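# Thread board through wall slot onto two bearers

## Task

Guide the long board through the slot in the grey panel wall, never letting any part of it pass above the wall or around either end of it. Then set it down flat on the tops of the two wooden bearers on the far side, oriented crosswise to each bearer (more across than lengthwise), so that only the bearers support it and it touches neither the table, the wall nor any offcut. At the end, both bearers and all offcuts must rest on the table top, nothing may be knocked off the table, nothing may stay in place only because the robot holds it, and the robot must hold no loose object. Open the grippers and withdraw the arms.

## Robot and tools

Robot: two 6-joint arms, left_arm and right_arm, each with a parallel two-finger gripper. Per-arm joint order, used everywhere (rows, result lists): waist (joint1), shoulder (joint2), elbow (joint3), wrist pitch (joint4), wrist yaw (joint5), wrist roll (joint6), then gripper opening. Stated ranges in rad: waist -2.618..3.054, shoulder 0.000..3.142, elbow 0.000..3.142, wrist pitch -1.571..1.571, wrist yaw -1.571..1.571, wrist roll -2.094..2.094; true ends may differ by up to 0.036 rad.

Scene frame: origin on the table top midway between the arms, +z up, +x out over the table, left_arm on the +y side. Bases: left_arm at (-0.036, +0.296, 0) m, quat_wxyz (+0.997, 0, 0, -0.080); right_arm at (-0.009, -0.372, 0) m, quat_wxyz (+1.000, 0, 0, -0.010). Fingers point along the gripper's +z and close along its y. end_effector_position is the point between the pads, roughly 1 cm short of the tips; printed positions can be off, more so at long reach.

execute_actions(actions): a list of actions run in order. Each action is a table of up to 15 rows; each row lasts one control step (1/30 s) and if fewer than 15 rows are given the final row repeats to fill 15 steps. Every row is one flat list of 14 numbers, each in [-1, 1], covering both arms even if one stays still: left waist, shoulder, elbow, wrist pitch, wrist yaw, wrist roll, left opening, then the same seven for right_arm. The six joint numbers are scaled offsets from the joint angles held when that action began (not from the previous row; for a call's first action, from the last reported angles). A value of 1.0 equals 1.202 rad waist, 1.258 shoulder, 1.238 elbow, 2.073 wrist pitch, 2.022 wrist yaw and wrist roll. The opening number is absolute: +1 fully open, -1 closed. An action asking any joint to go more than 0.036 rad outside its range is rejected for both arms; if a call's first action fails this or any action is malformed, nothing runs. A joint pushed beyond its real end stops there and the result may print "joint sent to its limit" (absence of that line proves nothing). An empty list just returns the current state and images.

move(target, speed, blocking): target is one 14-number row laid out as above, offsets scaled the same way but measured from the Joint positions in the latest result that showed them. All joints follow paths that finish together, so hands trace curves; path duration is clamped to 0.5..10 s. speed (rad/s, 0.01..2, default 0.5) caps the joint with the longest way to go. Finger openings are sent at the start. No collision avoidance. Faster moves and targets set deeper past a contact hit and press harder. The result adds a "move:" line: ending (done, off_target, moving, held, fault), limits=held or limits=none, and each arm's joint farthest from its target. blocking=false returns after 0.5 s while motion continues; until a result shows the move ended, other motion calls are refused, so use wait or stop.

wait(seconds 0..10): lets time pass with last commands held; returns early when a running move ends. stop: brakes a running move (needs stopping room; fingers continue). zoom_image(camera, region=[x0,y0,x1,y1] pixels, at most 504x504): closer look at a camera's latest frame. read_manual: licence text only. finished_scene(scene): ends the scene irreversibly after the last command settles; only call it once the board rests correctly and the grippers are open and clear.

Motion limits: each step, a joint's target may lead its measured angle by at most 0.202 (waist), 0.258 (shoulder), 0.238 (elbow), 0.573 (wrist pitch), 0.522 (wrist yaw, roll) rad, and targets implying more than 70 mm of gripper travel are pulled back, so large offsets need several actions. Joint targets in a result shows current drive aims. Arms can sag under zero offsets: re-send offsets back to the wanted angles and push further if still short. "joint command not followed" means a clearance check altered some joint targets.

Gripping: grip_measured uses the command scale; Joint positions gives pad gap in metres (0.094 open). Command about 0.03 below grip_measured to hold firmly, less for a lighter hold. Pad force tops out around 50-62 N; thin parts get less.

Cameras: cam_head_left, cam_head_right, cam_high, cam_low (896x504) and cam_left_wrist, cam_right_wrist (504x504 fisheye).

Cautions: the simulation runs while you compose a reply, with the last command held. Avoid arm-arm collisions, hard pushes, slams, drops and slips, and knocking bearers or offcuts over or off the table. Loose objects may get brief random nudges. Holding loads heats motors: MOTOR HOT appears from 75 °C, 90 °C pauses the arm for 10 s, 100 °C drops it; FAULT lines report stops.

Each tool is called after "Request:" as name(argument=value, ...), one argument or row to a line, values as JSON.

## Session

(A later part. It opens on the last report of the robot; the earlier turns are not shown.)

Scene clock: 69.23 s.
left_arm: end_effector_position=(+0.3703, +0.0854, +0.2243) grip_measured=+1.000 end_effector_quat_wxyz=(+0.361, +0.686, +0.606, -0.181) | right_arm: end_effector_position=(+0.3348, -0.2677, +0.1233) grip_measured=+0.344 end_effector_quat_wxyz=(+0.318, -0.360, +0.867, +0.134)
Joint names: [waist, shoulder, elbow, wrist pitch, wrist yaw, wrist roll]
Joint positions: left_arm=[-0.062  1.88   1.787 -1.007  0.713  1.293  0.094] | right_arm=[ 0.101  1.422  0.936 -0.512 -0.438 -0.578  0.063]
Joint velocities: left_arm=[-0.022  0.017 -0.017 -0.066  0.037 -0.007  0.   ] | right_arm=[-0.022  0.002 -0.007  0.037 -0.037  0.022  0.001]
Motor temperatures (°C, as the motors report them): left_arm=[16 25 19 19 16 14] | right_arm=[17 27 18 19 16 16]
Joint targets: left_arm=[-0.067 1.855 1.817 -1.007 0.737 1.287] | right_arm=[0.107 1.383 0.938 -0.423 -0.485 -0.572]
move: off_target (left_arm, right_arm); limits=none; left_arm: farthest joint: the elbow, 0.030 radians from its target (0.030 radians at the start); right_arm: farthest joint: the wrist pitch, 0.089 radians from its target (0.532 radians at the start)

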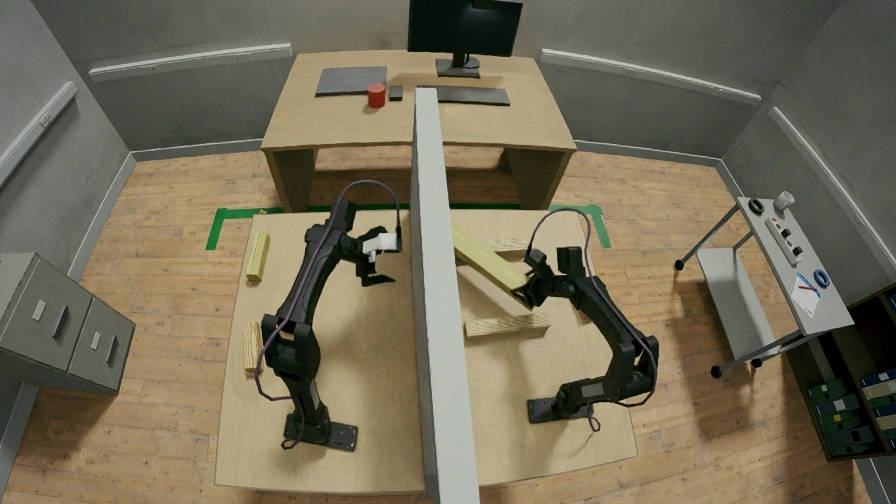

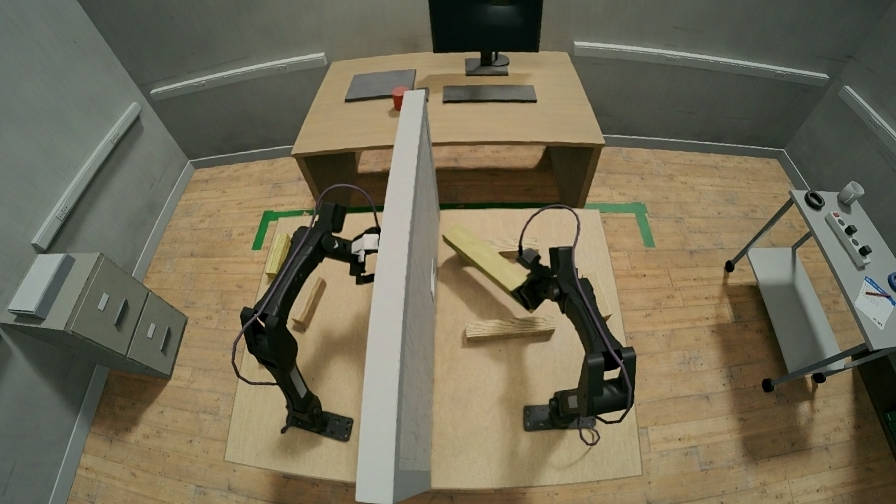

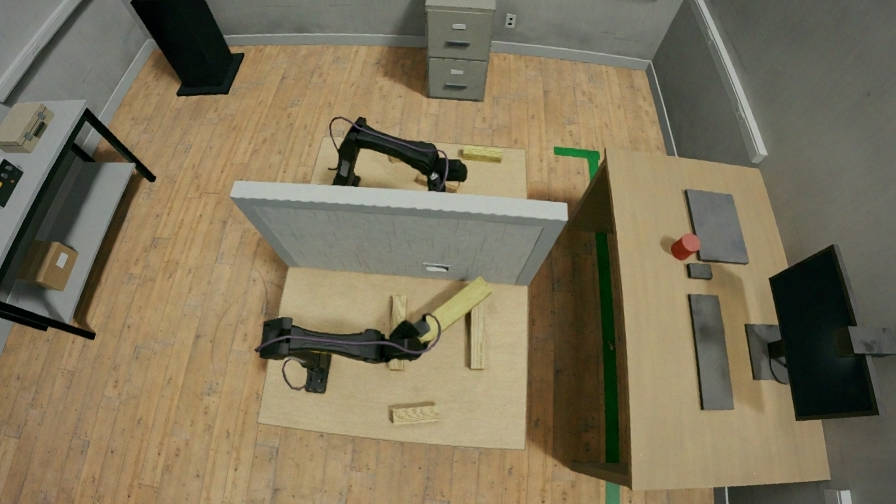

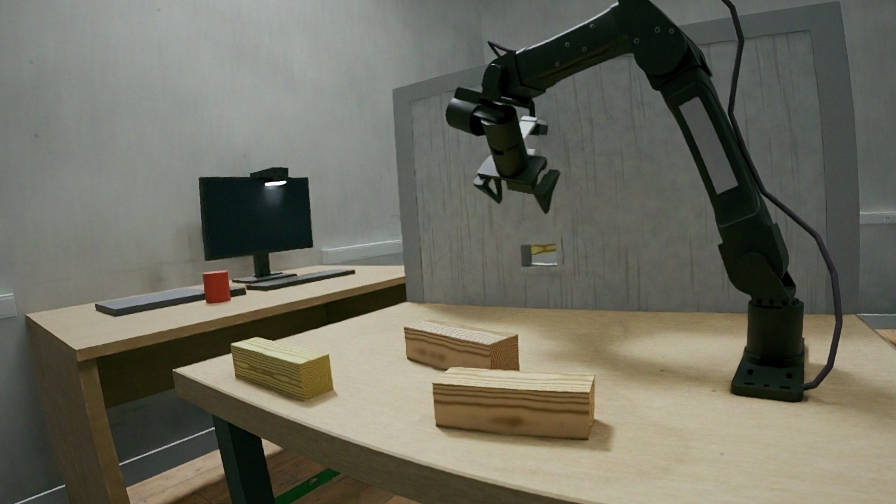

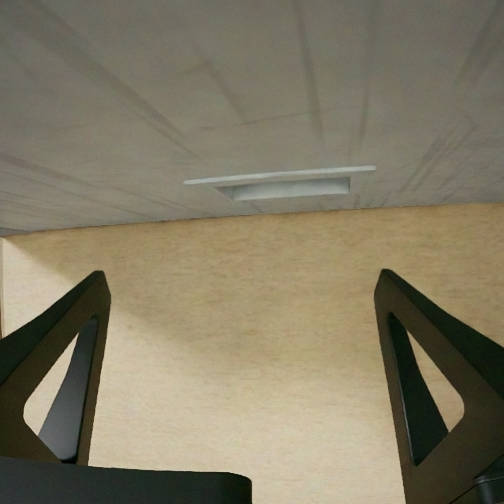

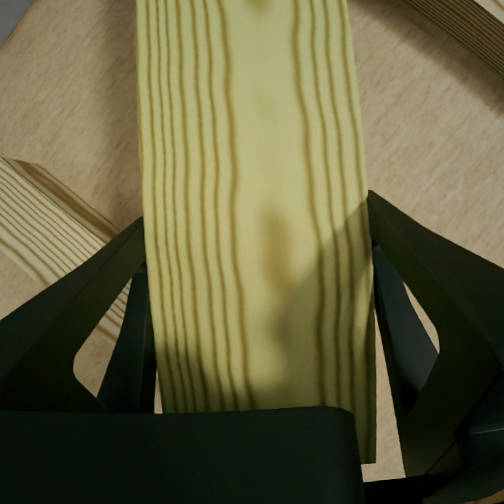

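Request:
move(
  target=[-0.004,-0.02,0.024,0.0,0.012,-0.003,1.0,0.2820,-0.1542,-0.1107,0.1061,0.2228,0.2961,-0.3],
  speed=0.7,
)

Scene clock: 71.60 s.
left_arm: end_effector_position=(+0.3702, +0.0853, +0.2244) grip_measured=+1.000 end_effector_quat_wxyz=(+0.361, +0.685, +0.606, -0.181) | right_arm: end_effector_position=(+0.3071, -0.2332, +0.1201) grip_measured=+0.344 end_effector_quat_wxyz=(+0.331, -0.185, +0.923, +0.071)
Joint names: [waist, shoulder, elbow, wrist pitch, wrist yaw, wrist roll]
Joint positions: left_arm=[-0.062  1.88   1.787 -1.007  0.715  1.293  0.094] | right_arm=[ 0.432  1.27   0.793 -0.404  0.001  0.016  0.063]
Joint velocities: left_arm=[-0.007 -0.022  0.002 -0.037  0.037  0.037  0.   ] | right_arm=[ 0.002 -0.012  0.012  0.007 -0.022  0.022 -0.002]
Motor temperatures (°C, as the motors report them): left_arm=[16 25 19 19 16 14] | right_arm=[17 27 18 20 15 16]
Joint targets: left_arm=[-0.067 1.855 1.817 -1.007 0.738 1.287] | right_arm=[0.440 1.228 0.799 -0.292 0.013 0.021]
move: off_target (left_arm, right_arm); limits=none; left_arm: farthest joint: the elbow, 0.030 radians from its target (0.030 radians at the start); right_arm: farthest joint: the wrist pitch, 0.112 radians from its target (0.220 radians at the start)

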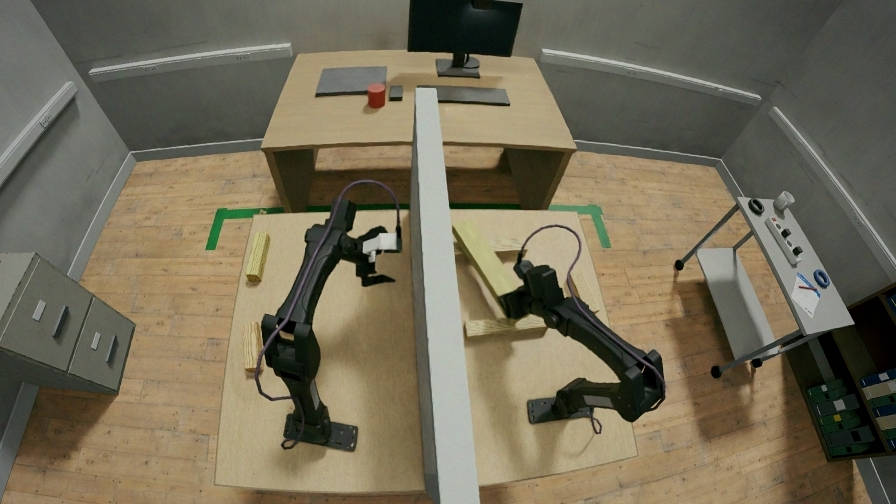

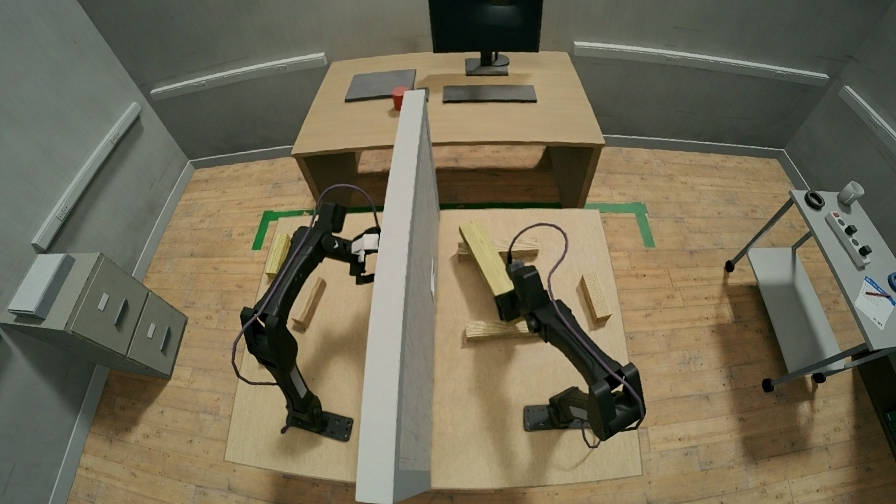

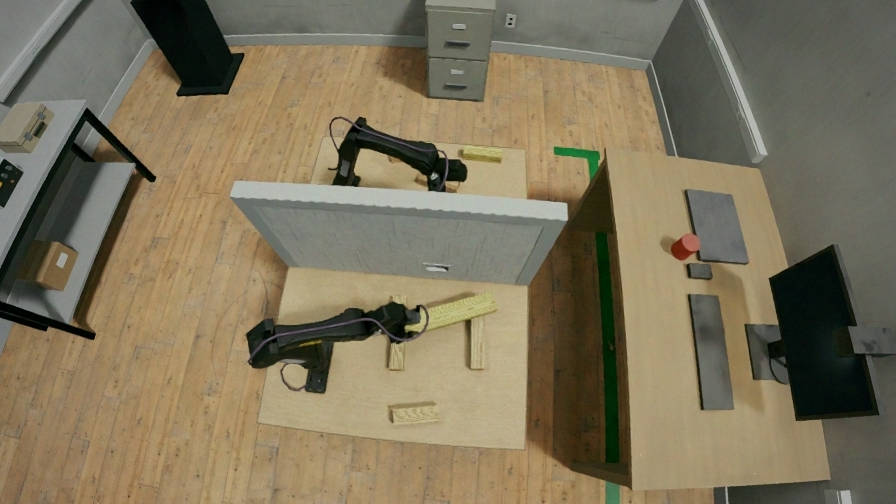

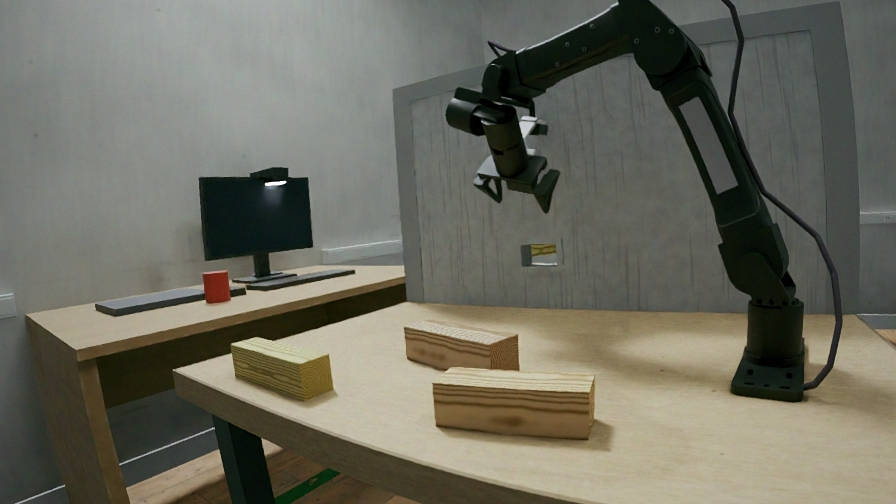

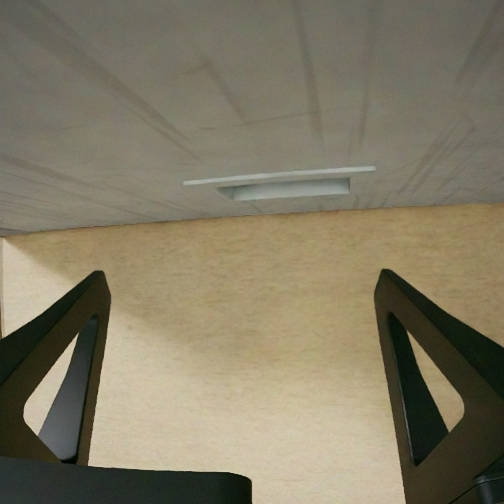

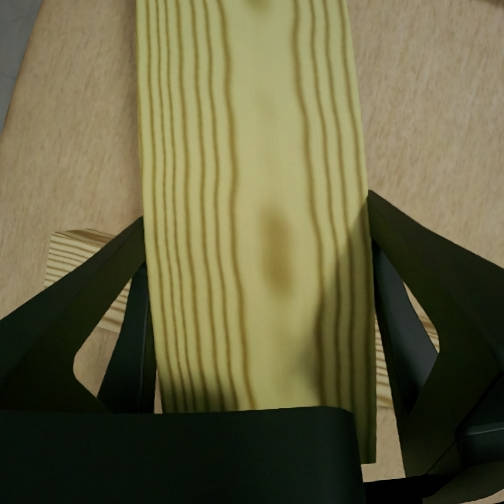

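Request:
move(
  target=[-0.004,-0.02,0.024,0.0,0.011,-0.003,1.0,0.2970,0.1280,0.1357,-0.0096,0.2641,0.3056,-0.3],
  speed=0.7,
)

Scene clock: 73.80 s.
left_arm: end_effector_position=(+0.3703, +0.0854, +0.2243) grip_measured=+1.000 end_effector_quat_wxyz=(+0.361, +0.686, +0.606, -0.181) | right_arm: end_effector_position=(+0.2968, -0.1886, +0.1130) grip_measured=+0.344 end_effector_quat_wxyz=(+0.344, -0.000, +0.939, +0.001)
Joint names: [waist, shoulder, elbow, wrist pitch, wrist yaw, wrist roll]
Joint positions: left_arm=[-0.062  1.88   1.787 -1.007  0.713  1.293  0.094] | right_arm=[ 0.783  1.44   0.912 -0.493  0.461  0.629  0.063]
Joint velocities: left_arm=[0.017 0.012 0.017 0.051 0.037 0.007 0.   ] | right_arm=[ 0.012 -0.017 -0.002 -0.081 -0.081 -0.007 -0.   ]
Motor temperatures (°C, as the motors report them): left_arm=[16 25 19 19 16 14] | right_arm=[17 27 19 20 15 16]
Joint targets: left_arm=[-0.067 1.855 1.817 -1.007 0.737 1.287] | right_arm=[0.789 1.431 0.961 -0.424 0.535 0.634]
move: off_target (left_arm, right_arm); limits=none; left_arm: farthest joint: the elbow, 0.030 radians from its target (0.030 radians at the start); right_arm: farthest joint: the wrist yaw, 0.074 radians from its target (0.534 radians at the start)

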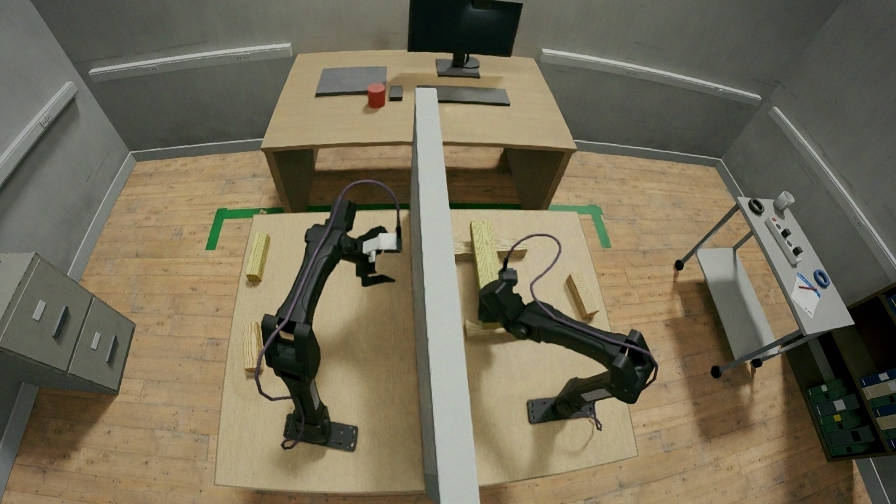

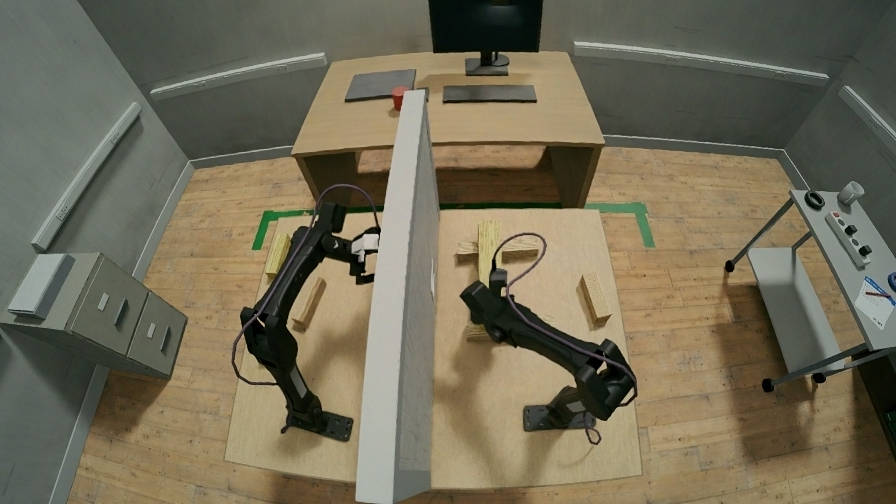

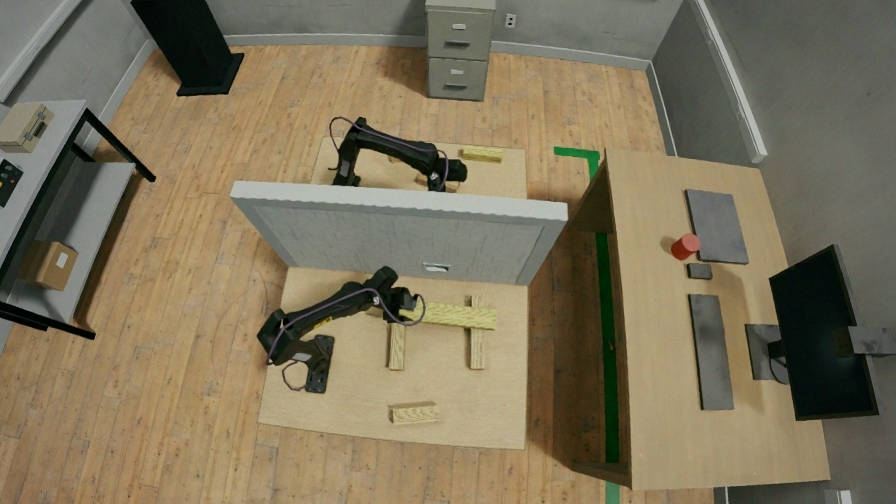

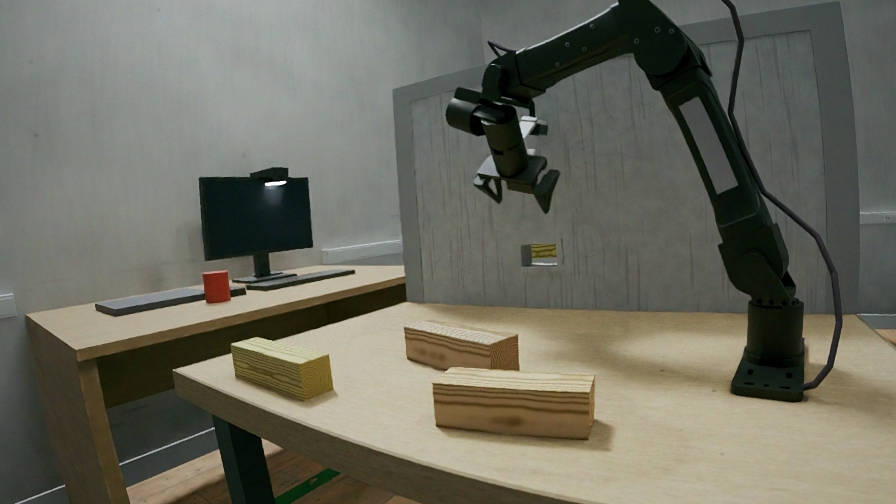

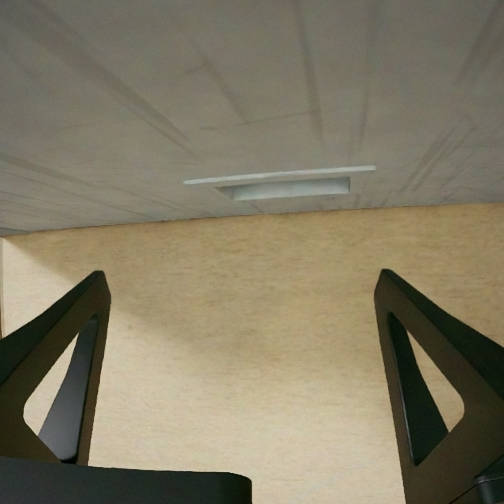

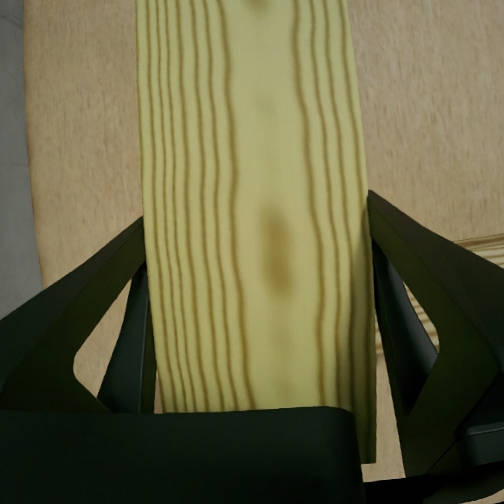

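Request:
zoom_image(
  camera="cam_high",
  region=[250, 250, 550, 450],
)

Request:
zoom_image(
  camera="cam_head_left",
  region=[420, 200, 660, 440],
)

Region (250, 250, 550, 450) of cam_high's 896x504 image, scaled by 1.680, with more detail than that image has.

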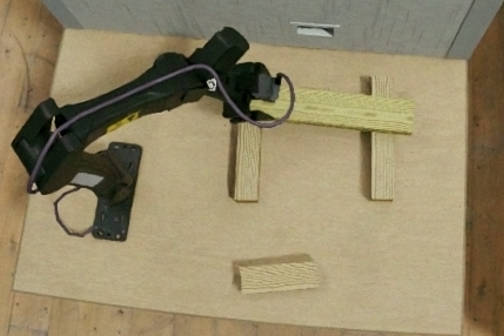

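Region (420, 200, 660, 440) of cam_head_left's 896x504 image, scaled by 2.100, with more detail than that image has.

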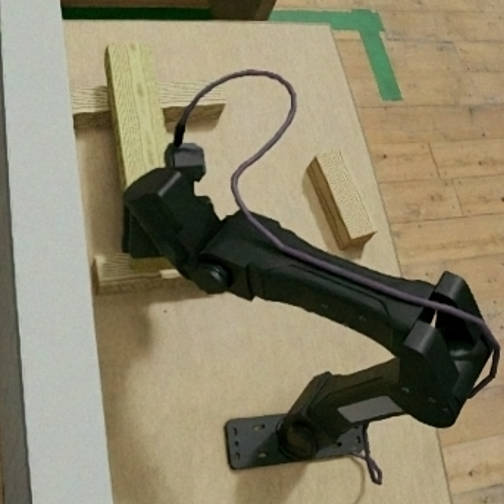

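Request:
execute_actions(
  actions=[
    [[-0.004,-0.02,0.024,0.0,0.012,-0.003,1.0,-0.0209,-0.0330,-0.0111,0.0505,0.0199,-0.0100,-0.3],[-0.004,-0.02,0.024,0.0,0.012,-0.003,1.0,-0.0209,-0.0330,-0.0111,0.0505,0.0199,-0.0100,-0.3],[-0.004,-0.02,0.024,0.0,0.012,-0.003,1.0,-0.0209,-0.0330,-0.0111,0.0505,0.0199,-0.0100,-0.3],[-0.004,-0.02,0.024,0.0,0.012,-0.003,1.0,-0.0285,-0.0342,-0.0173,0.0551,0.0175,-0.0141,-0.3],[-0.004,-0.02,0.024,0.0,0.012,-0.003,1.0,-0.0285,-0.0342,-0.0173,0.0551,0.0175,-0.0141,-0.3],[-0.004,-0.02,0.024,0.0,0.012,-0.003,1.0,-0.0285,-0.0342,-0.0173,0.0551,0.0175,-0.0141,-0.3],[-0.004,-0.02,0.024,0.0,0.012,-0.003,1.0,-0.0360,-0.0354,-0.0236,0.0598,0.0151,-0.0181,-0.3],[-0.004,-0.02,0.024,0.0,0.012,-0.003,1.0,-0.0360,-0.0354,-0.0236,0.0598,0.0151,-0.0181,-0.3],[-0.004,-0.02,0.024,0.0,0.012,-0.003,1.0,-0.0360,-0.0354,-0.0236,0.0598,0.0151,-0.0181,-0.3],[-0.004,-0.02,0.024,0.0,0.012,-0.003,1.0,-0.0436,-0.0366,-0.0298,0.0644,0.0127,-0.0222,-0.3],[-0.004,-0.02,0.024,0.0,0.012,-0.003,1.0,-0.0436,-0.0366,-0.0298,0.0644,0.0127,-0.0222,-0.3],[-0.004,-0.02,0.024,0.0,0.012,-0.003,1.0,-0.0436,-0.0366,-0.0298,0.0644,0.0127,-0.0222,-0.3],[-0.004,-0.02,0.024,0.0,0.012,-0.003,1.0,-0.0512,-0.0378,-0.0361,0.0691,0.0103,-0.0263,-0.3]],
    [[-0.004,-0.02,0.024,0.0,0.011,-0.003,1.0,-0.0209,-0.0330,-0.0111,0.0505,0.0174,-0.0100,-0.3],[-0.004,-0.02,0.024,0.0,0.011,-0.003,1.0,-0.0209,-0.0330,-0.0111,0.0505,0.0174,-0.0100,-0.3],[-0.004,-0.02,0.024,0.0,0.011,-0.003,1.0,-0.0209,-0.0330,-0.0111,0.0505,0.0174,-0.0100,-0.3],[-0.004,-0.02,0.024,0.0,0.011,-0.003,1.0,-0.0285,-0.0342,-0.0173,0.0551,0.0150,-0.0141,-0.3],[-0.004,-0.02,0.024,0.0,0.011,-0.003,1.0,-0.0285,-0.0342,-0.0173,0.0551,0.0150,-0.0141,-0.3],[-0.004,-0.02,0.024,0.0,0.011,-0.003,1.0,-0.0285,-0.0342,-0.0173,0.0551,0.0150,-0.0141,-0.3],[-0.004,-0.02,0.024,0.0,0.011,-0.003,1.0,-0.0360,-0.0354,-0.0236,0.0598,0.0126,-0.0181,-0.3],[-0.004,-0.02,0.024,0.0,0.011,-0.003,1.0,-0.0360,-0.0354,-0.0236,0.0598,0.0126,-0.0181,-0.3],[-0.004,-0.02,0.024,0.0,0.011,-0.003,1.0,-0.0360,-0.0354,-0.0236,0.0598,0.0126,-0.0181,-0.3],[-0.004,-0.02,0.024,0.0,0.011,-0.003,1.0,-0.0436,-0.0366,-0.0298,0.0644,0.0102,-0.0222,-0.3],[-0.004,-0.02,0.024,0.0,0.011,-0.003,1.0,-0.0436,-0.0366,-0.0298,0.0644,0.0102,-0.0222,-0.3],[-0.004,-0.02,0.024,0.0,0.011,-0.003,1.0,-0.0436,-0.0366,-0.0298,0.0644,0.0102,-0.0222,-0.3],[-0.004,-0.02,0.024,0.0,0.011,-0.003,1.0,-0.0512,-0.0378,-0.0361,0.0691,0.0078,-0.0263,-0.3]],
    [[-0.004,-0.02,0.024,0.0,0.011,-0.003,1.0,-0.0209,-0.0330,-0.0111,0.0505,0.0149,-0.0100,-0.3],[-0.004,-0.02,0.024,0.0,0.011,-0.003,1.0,-0.0209,-0.0330,-0.0111,0.0505,0.0149,-0.0100,-0.3],[-0.004,-0.02,0.024,0.0,0.011,-0.003,1.0,-0.0209,-0.0330,-0.0111,0.0505,0.0149,-0.0100,-0.3],[-0.004,-0.02,0.024,0.0,0.011,-0.003,1.0,-0.0285,-0.0342,-0.0173,0.0551,0.0125,-0.0141,-0.3],[-0.004,-0.02,0.024,0.0,0.011,-0.003,1.0,-0.0285,-0.0342,-0.0173,0.0551,0.0125,-0.0141,-0.3],[-0.004,-0.02,0.024,0.0,0.011,-0.003,1.0,-0.0285,-0.0342,-0.0173,0.0551,0.0125,-0.0141,-0.3],[-0.004,-0.02,0.024,0.0,0.011,-0.003,1.0,-0.0360,-0.0354,-0.0236,0.0598,0.0101,-0.0181,-0.3],[-0.004,-0.02,0.024,0.0,0.011,-0.003,1.0,-0.0360,-0.0354,-0.0236,0.0598,0.0101,-0.0181,-0.3],[-0.004,-0.02,0.024,0.0,0.011,-0.003,1.0,-0.0360,-0.0354,-0.0236,0.0598,0.0101,-0.0181,-0.3],[-0.004,-0.02,0.024,0.0,0.011,-0.003,1.0,-0.0436,-0.0366,-0.0298,0.0644,0.0077,-0.0222,-0.3],[-0.004,-0.02,0.024,0.0,0.011,-0.003,1.0,-0.0436,-0.0366,-0.0298,0.0644,0.0077,-0.0222,-0.3],[-0.004,-0.02,0.024,0.0,0.011,-0.003,1.0,-0.0436,-0.0366,-0.0298,0.0644,0.0077,-0.0222,-0.3],[-0.004,-0.02,0.024,0.0,0.011,-0.003,1.0,-0.0512,-0.0378,-0.0361,0.0691,0.0053,-0.0263,-0.3]],
    [[-0.004,-0.02,0.024,0.0,0.011,-0.003,1.0,-0.0209,-0.0330,-0.0111,0.0505,0.0124,-0.0100,-0.3],[-0.004,-0.02,0.024,0.0,0.011,-0.003,1.0,-0.0209,-0.0330,-0.0111,0.0505,0.0124,-0.0100,-0.3],[-0.004,-0.02,0.024,0.0,0.011,-0.003,1.0,-0.0209,-0.0330,-0.0111,0.0505,0.0124,-0.0100,-0.3],[-0.004,-0.02,0.024,0.0,0.011,-0.003,1.0,-0.0285,-0.0342,-0.0173,0.0551,0.0100,-0.0141,-0.3],[-0.004,-0.02,0.024,0.0,0.011,-0.003,1.0,-0.0285,-0.0342,-0.0173,0.0551,0.0100,-0.0141,-0.3],[-0.004,-0.02,0.024,0.0,0.011,-0.003,1.0,-0.0285,-0.0342,-0.0173,0.0551,0.0100,-0.0141,-0.3],[-0.004,-0.02,0.024,0.0,0.011,-0.003,1.0,-0.0360,-0.0354,-0.0236,0.0598,0.0076,-0.0181,-0.3],[-0.004,-0.02,0.024,0.0,0.011,-0.003,1.0,-0.0360,-0.0354,-0.0236,0.0598,0.0076,-0.0181,-0.3],[-0.004,-0.02,0.024,0.0,0.011,-0.003,1.0,-0.0360,-0.0354,-0.0236,0.0598,0.0076,-0.0181,-0.3],[-0.004,-0.02,0.024,0.0,0.011,-0.003,1.0,-0.0436,-0.0366,-0.0298,0.0644,0.0052,-0.0222,-0.3],[-0.004,-0.02,0.024,0.0,0.011,-0.003,1.0,-0.0436,-0.0366,-0.0298,0.0644,0.0052,-0.0222,-0.3],[-0.004,-0.02,0.024,0.0,0.011,-0.003,1.0,-0.0436,-0.0366,-0.0298,0.0644,0.0052,-0.0222,-0.3],[-0.004,-0.02,0.024,0.0,0.011,-0.003,1.0,-0.0512,-0.0378,-0.0361,0.0691,0.0028,-0.0263,-0.3]],
  ],
)

Scene clock: 77.73 s.
left_arm: end_effector_position=(+0.3702, +0.0853, +0.2244) grip_measured=+1.000 end_effector_quat_wxyz=(+0.361, +0.685, +0.606, -0.181) | right_arm: end_effector_position=(+0.3166, -0.2398, +0.0813) grip_measured=+0.344 end_effector_quat_wxyz=(+0.348, +0.014, +0.937, -0.001)
Joint names: [waist, shoulder, elbow, wrist pitch, wrist yaw, wrist roll]
Joint positions: left_arm=[-0.062  1.88   1.787 -1.007  0.715  1.293  0.094] | right_arm=[ 0.587  1.413  0.739 -0.273  0.368  0.476  0.063]
Joint velocities: left_arm=[-0.012  0.007  0.007  0.007 -0.051 -0.022  0.   ] | right_arm=[-0.056 -0.007 -0.046  0.095  0.007 -0.095  0.001]
Motor temperatures (°C, as the motors report them): left_arm=[16 25 19 19 16 14] | right_arm=[17 26 19 21 15 16]
Joint targets: left_arm=[-0.067 1.855 1.817 -1.007 0.737 1.287] | right_arm=[0.574 1.375 0.735 -0.193 0.395 0.463]
Step readings (joint positions; steps 1 to 15: 1st action; 16 to 30: 2nd action; 31 to 45: 3rd action; 46 to 60: 4th action):
0: left_arm=[-0.062 1.880 1.787 -1.007 0.713 1.293] | right_arm=[0.783 1.440 0.912 -0.493 0.461 0.629]
1: left_arm=[-0.062 1.880 1.787 -1.007 0.714 1.293] | right_arm=[0.781 1.439 0.910 -0.488 0.458 0.628]
2: left_arm=[-0.062 1.880 1.787 -1.007 0.714 1.293] | right_arm=[0.777 1.439 0.905 -0.481 0.455 0.625]
4: left_arm=[-0.062 1.880 1.787 -1.007 0.714 1.293] | right_arm=[0.769 1.439 0.898 -0.474 0.451 0.620]
8: left_arm=[-0.062 1.880 1.787 -1.007 0.714 1.293] | right_arm=[0.753 1.439 0.884 -0.465 0.446 0.611]
15: left_arm=[-0.062 1.880 1.787 -1.007 0.715 1.293] | right_arm=[0.733 1.436 0.866 -0.446 0.435 0.593]
16: left_arm=[-0.062 1.880 1.787 -1.007 0.715 1.293] | right_arm=[0.730 1.436 0.862 -0.442 0.433 0.591]
17: left_arm=[-0.062 1.880 1.787 -1.007 0.715 1.293] | right_arm=[0.725 1.434 0.858 -0.436 0.429 0.588]
19: left_arm=[-0.062 1.880 1.787 -1.007 0.715 1.293] | right_arm=[0.718 1.434 0.851 -0.430 0.426 0.584]
23: left_arm=[-0.062 1.880 1.787 -1.007 0.715 1.293] | right_arm=[0.704 1.434 0.837 -0.421 0.419 0.575]
30: left_arm=[-0.062 1.880 1.787 -1.007 0.715 1.293] | right_arm=[0.684 1.432 0.821 -0.398 0.409 0.556]
31: left_arm=[-0.062 1.880 1.787 -1.007 0.715 1.293] | right_arm=[0.680 1.431 0.818 -0.393 0.407 0.553]
32: left_arm=[-0.062 1.880 1.787 -1.007 0.715 1.293] | right_arm=[0.676 1.430 0.814 -0.388 0.404 0.551]
34: left_arm=[-0.062 1.880 1.787 -1.007 0.715 1.293] | right_arm=[0.669 1.429 0.807 -0.378 0.402 0.546]
38: left_arm=[-0.062 1.880 1.787 -1.007 0.715 1.293] | right_arm=[0.656 1.427 0.797 -0.361 0.397 0.535]
45: left_arm=[-0.062 1.880 1.787 -1.007 0.715 1.293] | right_arm=[0.635 1.423 0.780 -0.336 0.389 0.516]
46: left_arm=[-0.062 1.880 1.787 -1.007 0.715 1.293] | right_arm=[0.632 1.422 0.777 -0.330 0.388 0.513]
47: left_arm=[-0.062 1.880 1.787 -1.007 0.715 1.293] | right_arm=[0.628 1.421 0.773 -0.324 0.384 0.510]
49: left_arm=[-0.062 1.880 1.787 -1.007 0.715 1.293] | right_arm=[0.620 1.419 0.767 -0.315 0.383 0.506]
53: left_arm=[-0.062 1.880 1.787 -1.007 0.715 1.293] | right_arm=[0.608 1.417 0.756 -0.298 0.377 0.495]
60: Joint positions above

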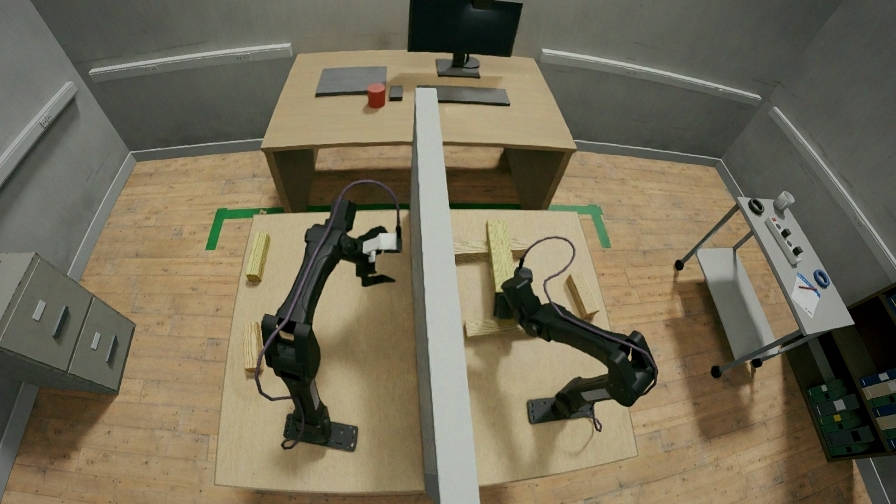

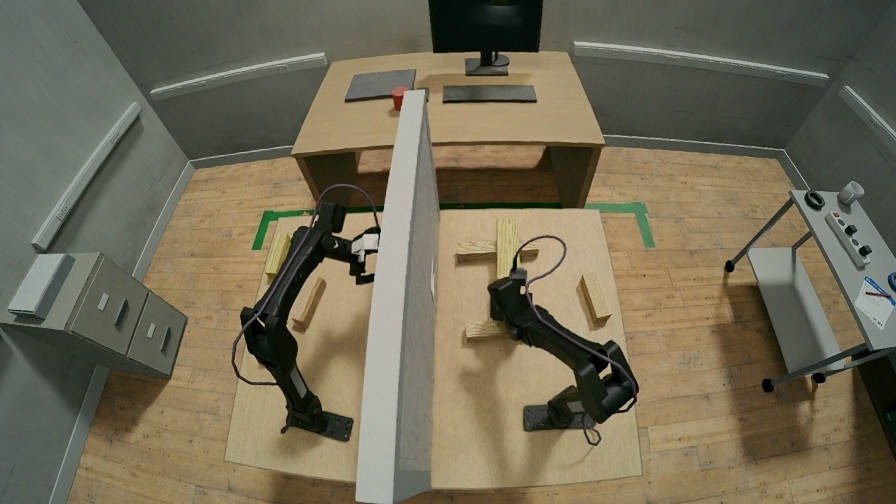

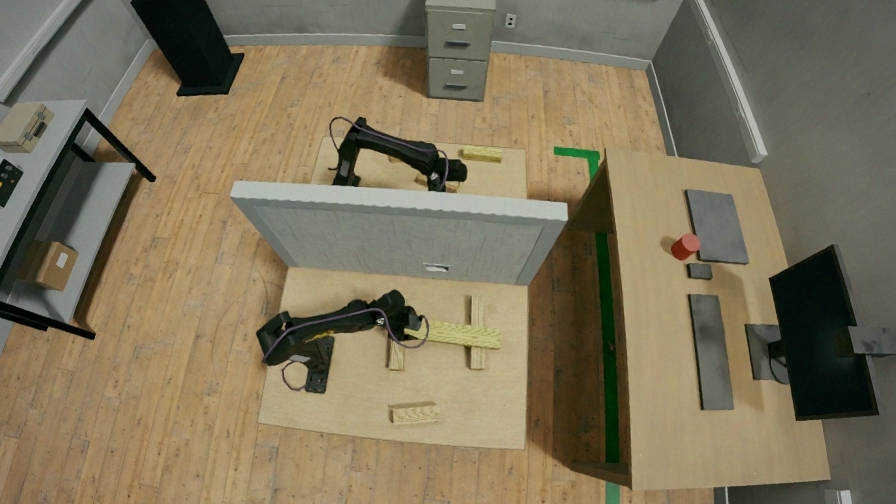

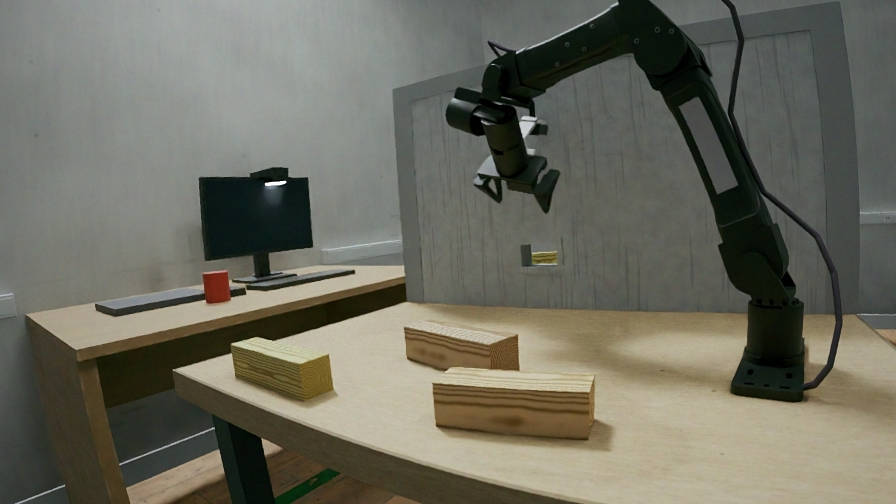

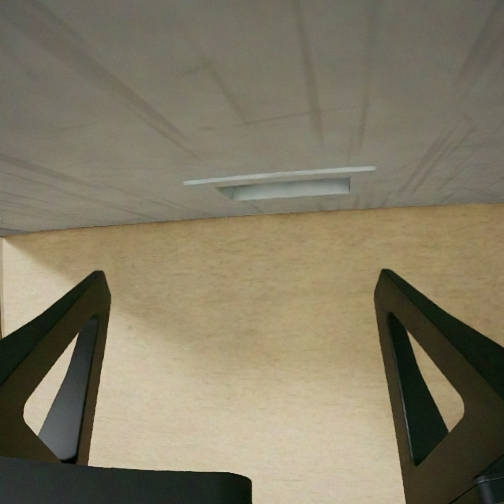

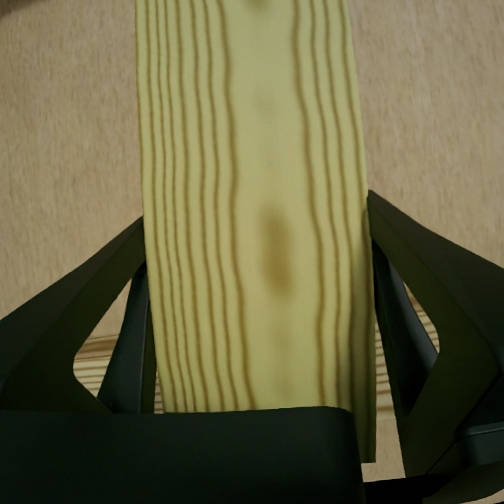

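Request:
zoom_image(
  camera="cam_high",
  region=[340, 270, 540, 400],
)

Request:
zoom_image(
  camera="cam_head_left",
  region=[430, 200, 630, 360],
)

Region (340, 270, 540, 400) of cam_high's 896x504 image, scaled by 2.520, with more detail than that image has; it fills the top 328 rows of this view, and the rest is white.

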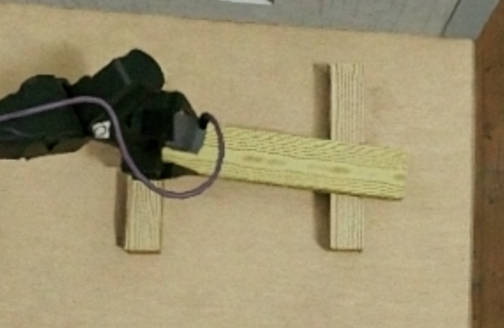

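Region (430, 200, 630, 360) of cam_head_left's 896x504 image, scaled by 2.520, with more detail than that image has; it fills the top 403 rows of this view, and the rest is white.

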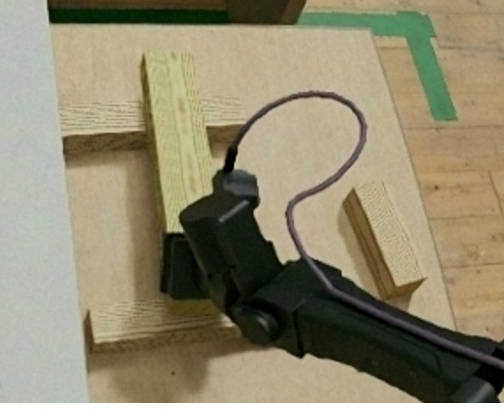

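Request:
execute_actions(
  actions=[
    [[-0.004,-0.02,0.024,0.0,0.011,-0.003,1.0,0.0171,-0.0398,-0.0047,0.0348,0.0254,0.0067,-0.3],[-0.004,-0.02,0.024,0.0,0.011,-0.003,1.0,0.0171,-0.0398,-0.0047,0.0348,0.0254,0.0067,-0.3],[-0.004,-0.02,0.024,0.0,0.011,-0.003,1.0,0.0171,-0.0398,-0.0047,0.0348,0.0254,0.0067,-0.3],[-0.004,-0.02,0.024,0.0,0.011,-0.003,1.0,0.0209,-0.0461,-0.0063,0.0311,0.0261,0.0075,-0.3],[-0.004,-0.02,0.024,0.0,0.011,-0.003,1.0,0.0209,-0.0461,-0.0063,0.0311,0.0261,0.0075,-0.3],[-0.004,-0.02,0.024,0.0,0.011,-0.003,1.0,0.0209,-0.0461,-0.0063,0.0311,0.0261,0.0075,-0.3],[-0.004,-0.02,0.024,0.0,0.011,-0.003,1.0,0.0248,-0.0525,-0.0078,0.0273,0.0268,0.0083,-0.3],[-0.004,-0.02,0.024,0.0,0.011,-0.003,1.0,0.0248,-0.0525,-0.0078,0.0273,0.0268,0.0083,-0.3],[-0.004,-0.02,0.024,0.0,0.011,-0.003,1.0,0.0248,-0.0525,-0.0078,0.0273,0.0268,0.0083,-0.3],[-0.004,-0.02,0.024,0.0,0.011,-0.003,1.0,0.0286,-0.0588,-0.0094,0.0236,0.0275,0.0091,-0.3],[-0.004,-0.02,0.024,0.0,0.011,-0.003,1.0,0.0286,-0.0588,-0.0094,0.0236,0.0275,0.0091,-0.3],[-0.004,-0.02,0.024,0.0,0.011,-0.003,1.0,0.0286,-0.0588,-0.0094,0.0236,0.0275,0.0091,-0.3],[-0.004,-0.02,0.024,0.0,0.011,-0.003,1.0,0.0324,-0.0652,-0.0109,0.0198,0.0282,0.0099,-0.3]],
    [[-0.004,-0.02,0.024,0.0,0.011,-0.003,1.0,0.0171,-0.0398,-0.0047,0.0348,0.0254,0.0067,-0.3],[-0.004,-0.02,0.024,0.0,0.011,-0.003,1.0,0.0171,-0.0398,-0.0047,0.0348,0.0254,0.0067,-0.3],[-0.004,-0.02,0.024,0.0,0.011,-0.003,1.0,0.0171,-0.0398,-0.0047,0.0348,0.0254,0.0067,-0.3],[-0.004,-0.02,0.024,0.0,0.011,-0.003,1.0,0.0209,-0.0461,-0.0063,0.0311,0.0261,0.0075,-0.3],[-0.004,-0.02,0.024,0.0,0.011,-0.003,1.0,0.0209,-0.0461,-0.0063,0.0311,0.0261,0.0075,-0.3],[-0.004,-0.02,0.024,0.0,0.011,-0.003,1.0,0.0209,-0.0461,-0.0063,0.0311,0.0261,0.0075,-0.3],[-0.004,-0.02,0.024,0.0,0.011,-0.003,1.0,0.0248,-0.0525,-0.0078,0.0273,0.0268,0.0083,-0.3],[-0.004,-0.02,0.024,0.0,0.011,-0.003,1.0,0.0248,-0.0525,-0.0078,0.0273,0.0268,0.0083,-0.3],[-0.004,-0.02,0.024,0.0,0.011,-0.003,1.0,0.0248,-0.0525,-0.0078,0.0273,0.0268,0.0083,-0.3],[-0.004,-0.02,0.024,0.0,0.011,-0.003,1.0,0.0286,-0.0588,-0.0094,0.0236,0.0275,0.0091,-0.3],[-0.004,-0.02,0.024,0.0,0.011,-0.003,1.0,0.0286,-0.0588,-0.0094,0.0236,0.0275,0.0091,-0.3],[-0.004,-0.02,0.024,0.0,0.011,-0.003,1.0,0.0286,-0.0588,-0.0094,0.0236,0.0275,0.0091,-0.3],[-0.004,-0.02,0.024,0.0,0.011,-0.003,1.0,0.0324,-0.0652,-0.0109,0.0198,0.0282,0.0099,-0.3]],
  ],
)

Scene clock: 79.87 s.
left_arm: end_effector_position=(+0.3702, +0.0853, +0.2244) grip_measured=+1.000 end_effector_quat_wxyz=(+0.361, +0.685, +0.606, -0.181) | right_arm: end_effector_position=(+0.2958, -0.2319, +0.0877) grip_measured=+0.344 end_effector_quat_wxyz=(+0.348, +0.001, +0.937, +0.012)
Joint names: [waist, shoulder, elbow, wrist pitch, wrist yaw, wrist roll]
Joint positions: left_arm=[-0.062  1.88   1.787 -1.007  0.715  1.293  0.094] | right_arm=[ 0.643  1.334  0.707 -0.322  0.372  0.504  0.063]
Joint velocities: left_arm=[ 0.012 -0.027  0.007 -0.022 -0.007  0.007  0.   ] | right_arm=[ 0.027 -0.046 -0.012 -0.051 -0.007 -0.007 -0.002]
Motor temperatures (°C, as the motors report them): left_arm=[16 25 19 19 16 14] | right_arm=[17 26 19 22 15 16]
Joint targets: left_arm=[-0.067 1.855 1.817 -1.007 0.737 1.287] | right_arm=[0.654 1.292 0.710 -0.256 0.428 0.509]
Step readings (joint positions; steps 1 to 15: 1st action; 16 to 30: 2nd action):
0: left_arm=[-0.062 1.880 1.787 -1.007 0.715 1.293] | right_arm=[0.584 1.413 0.736 -0.268 0.368 0.471]
1: left_arm=[-0.062 1.880 1.787 -1.007 0.715 1.293] | right_arm=[0.586 1.411 0.736 -0.268 0.370 0.473]
2: left_arm=[-0.062 1.880 1.787 -1.007 0.715 1.293] | right_arm=[0.589 1.409 0.736 -0.270 0.371 0.476]
4: left_arm=[-0.062 1.880 1.787 -1.007 0.715 1.293] | right_arm=[0.596 1.404 0.736 -0.273 0.371 0.480]
8: left_arm=[-0.062 1.880 1.787 -1.007 0.715 1.293] | right_arm=[0.606 1.393 0.736 -0.282 0.371 0.484]
15: left_arm=[-0.062 1.880 1.787 -1.007 0.715 1.293] | right_arm=[0.615 1.374 0.723 -0.297 0.371 0.489]
16: left_arm=[-0.062 1.880 1.787 -1.007 0.715 1.293] | right_arm=[0.617 1.371 0.720 -0.298 0.372 0.491]
17: left_arm=[-0.062 1.880 1.787 -1.007 0.715 1.293] | right_arm=[0.620 1.369 0.717 -0.299 0.372 0.493]
19: left_arm=[-0.062 1.880 1.787 -1.007 0.715 1.293] | right_arm=[0.625 1.364 0.714 -0.299 0.372 0.496]
23: left_arm=[-0.062 1.880 1.787 -1.007 0.715 1.293] | right_arm=[0.633 1.353 0.711 -0.306 0.372 0.499]
30: Joint positions above

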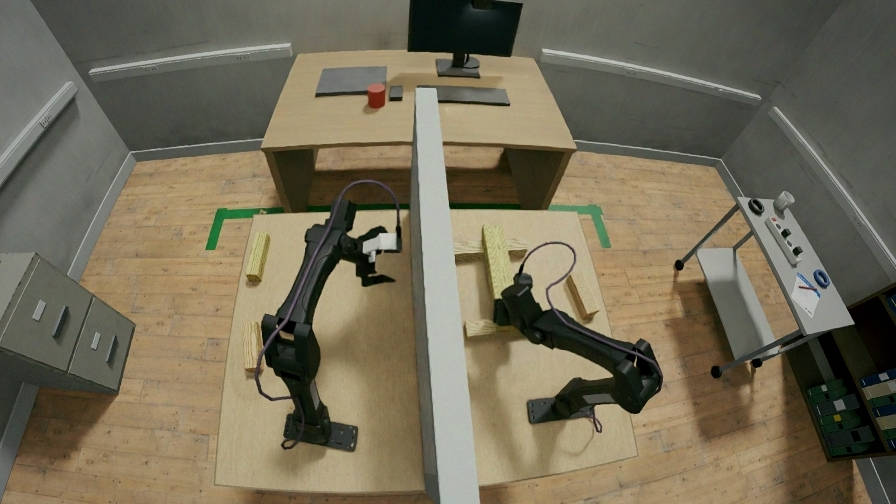

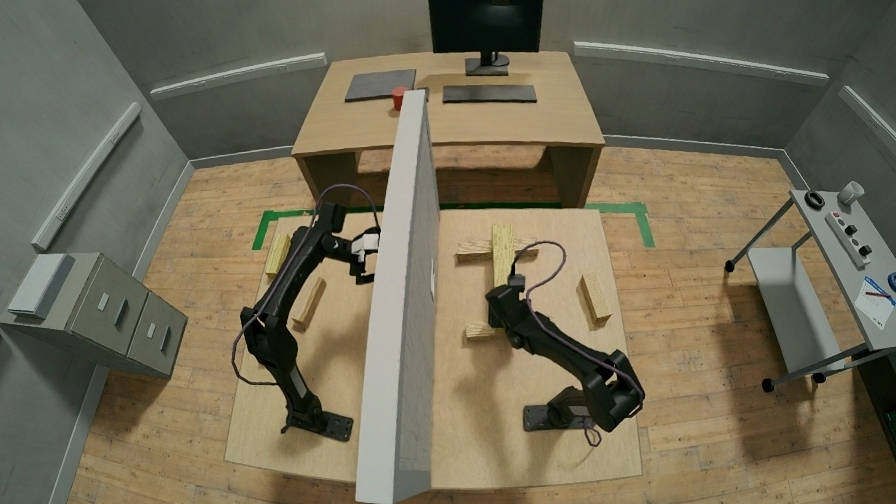

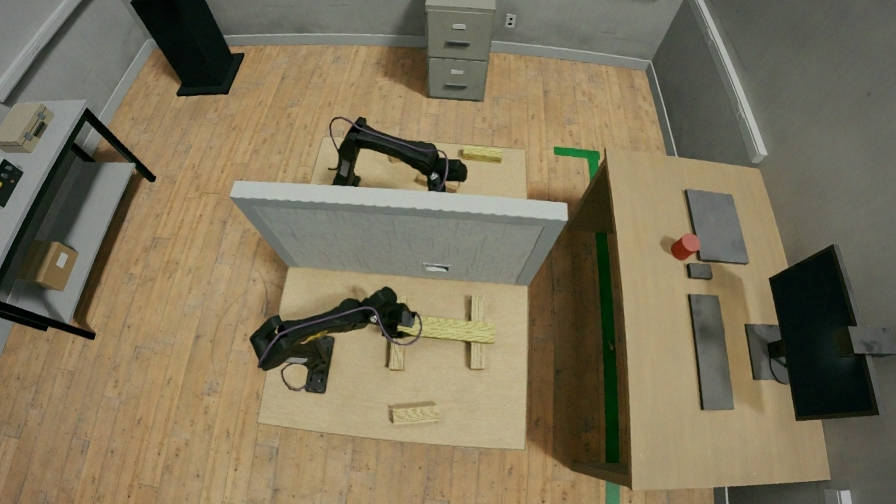

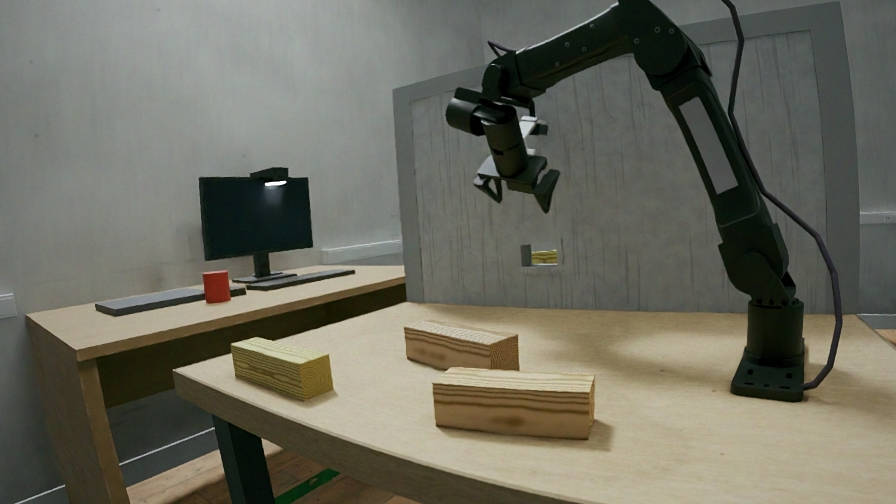

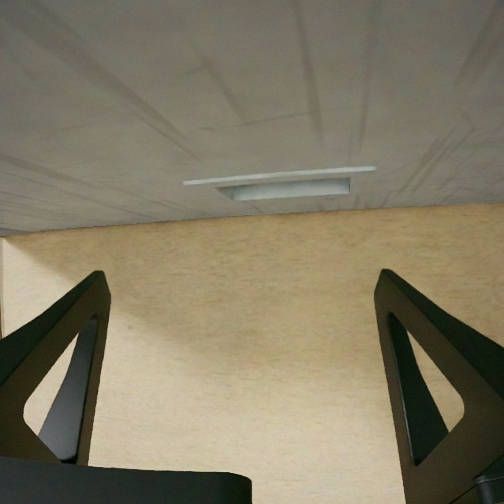

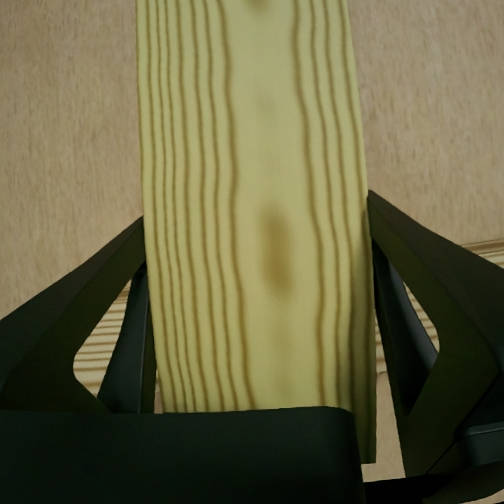

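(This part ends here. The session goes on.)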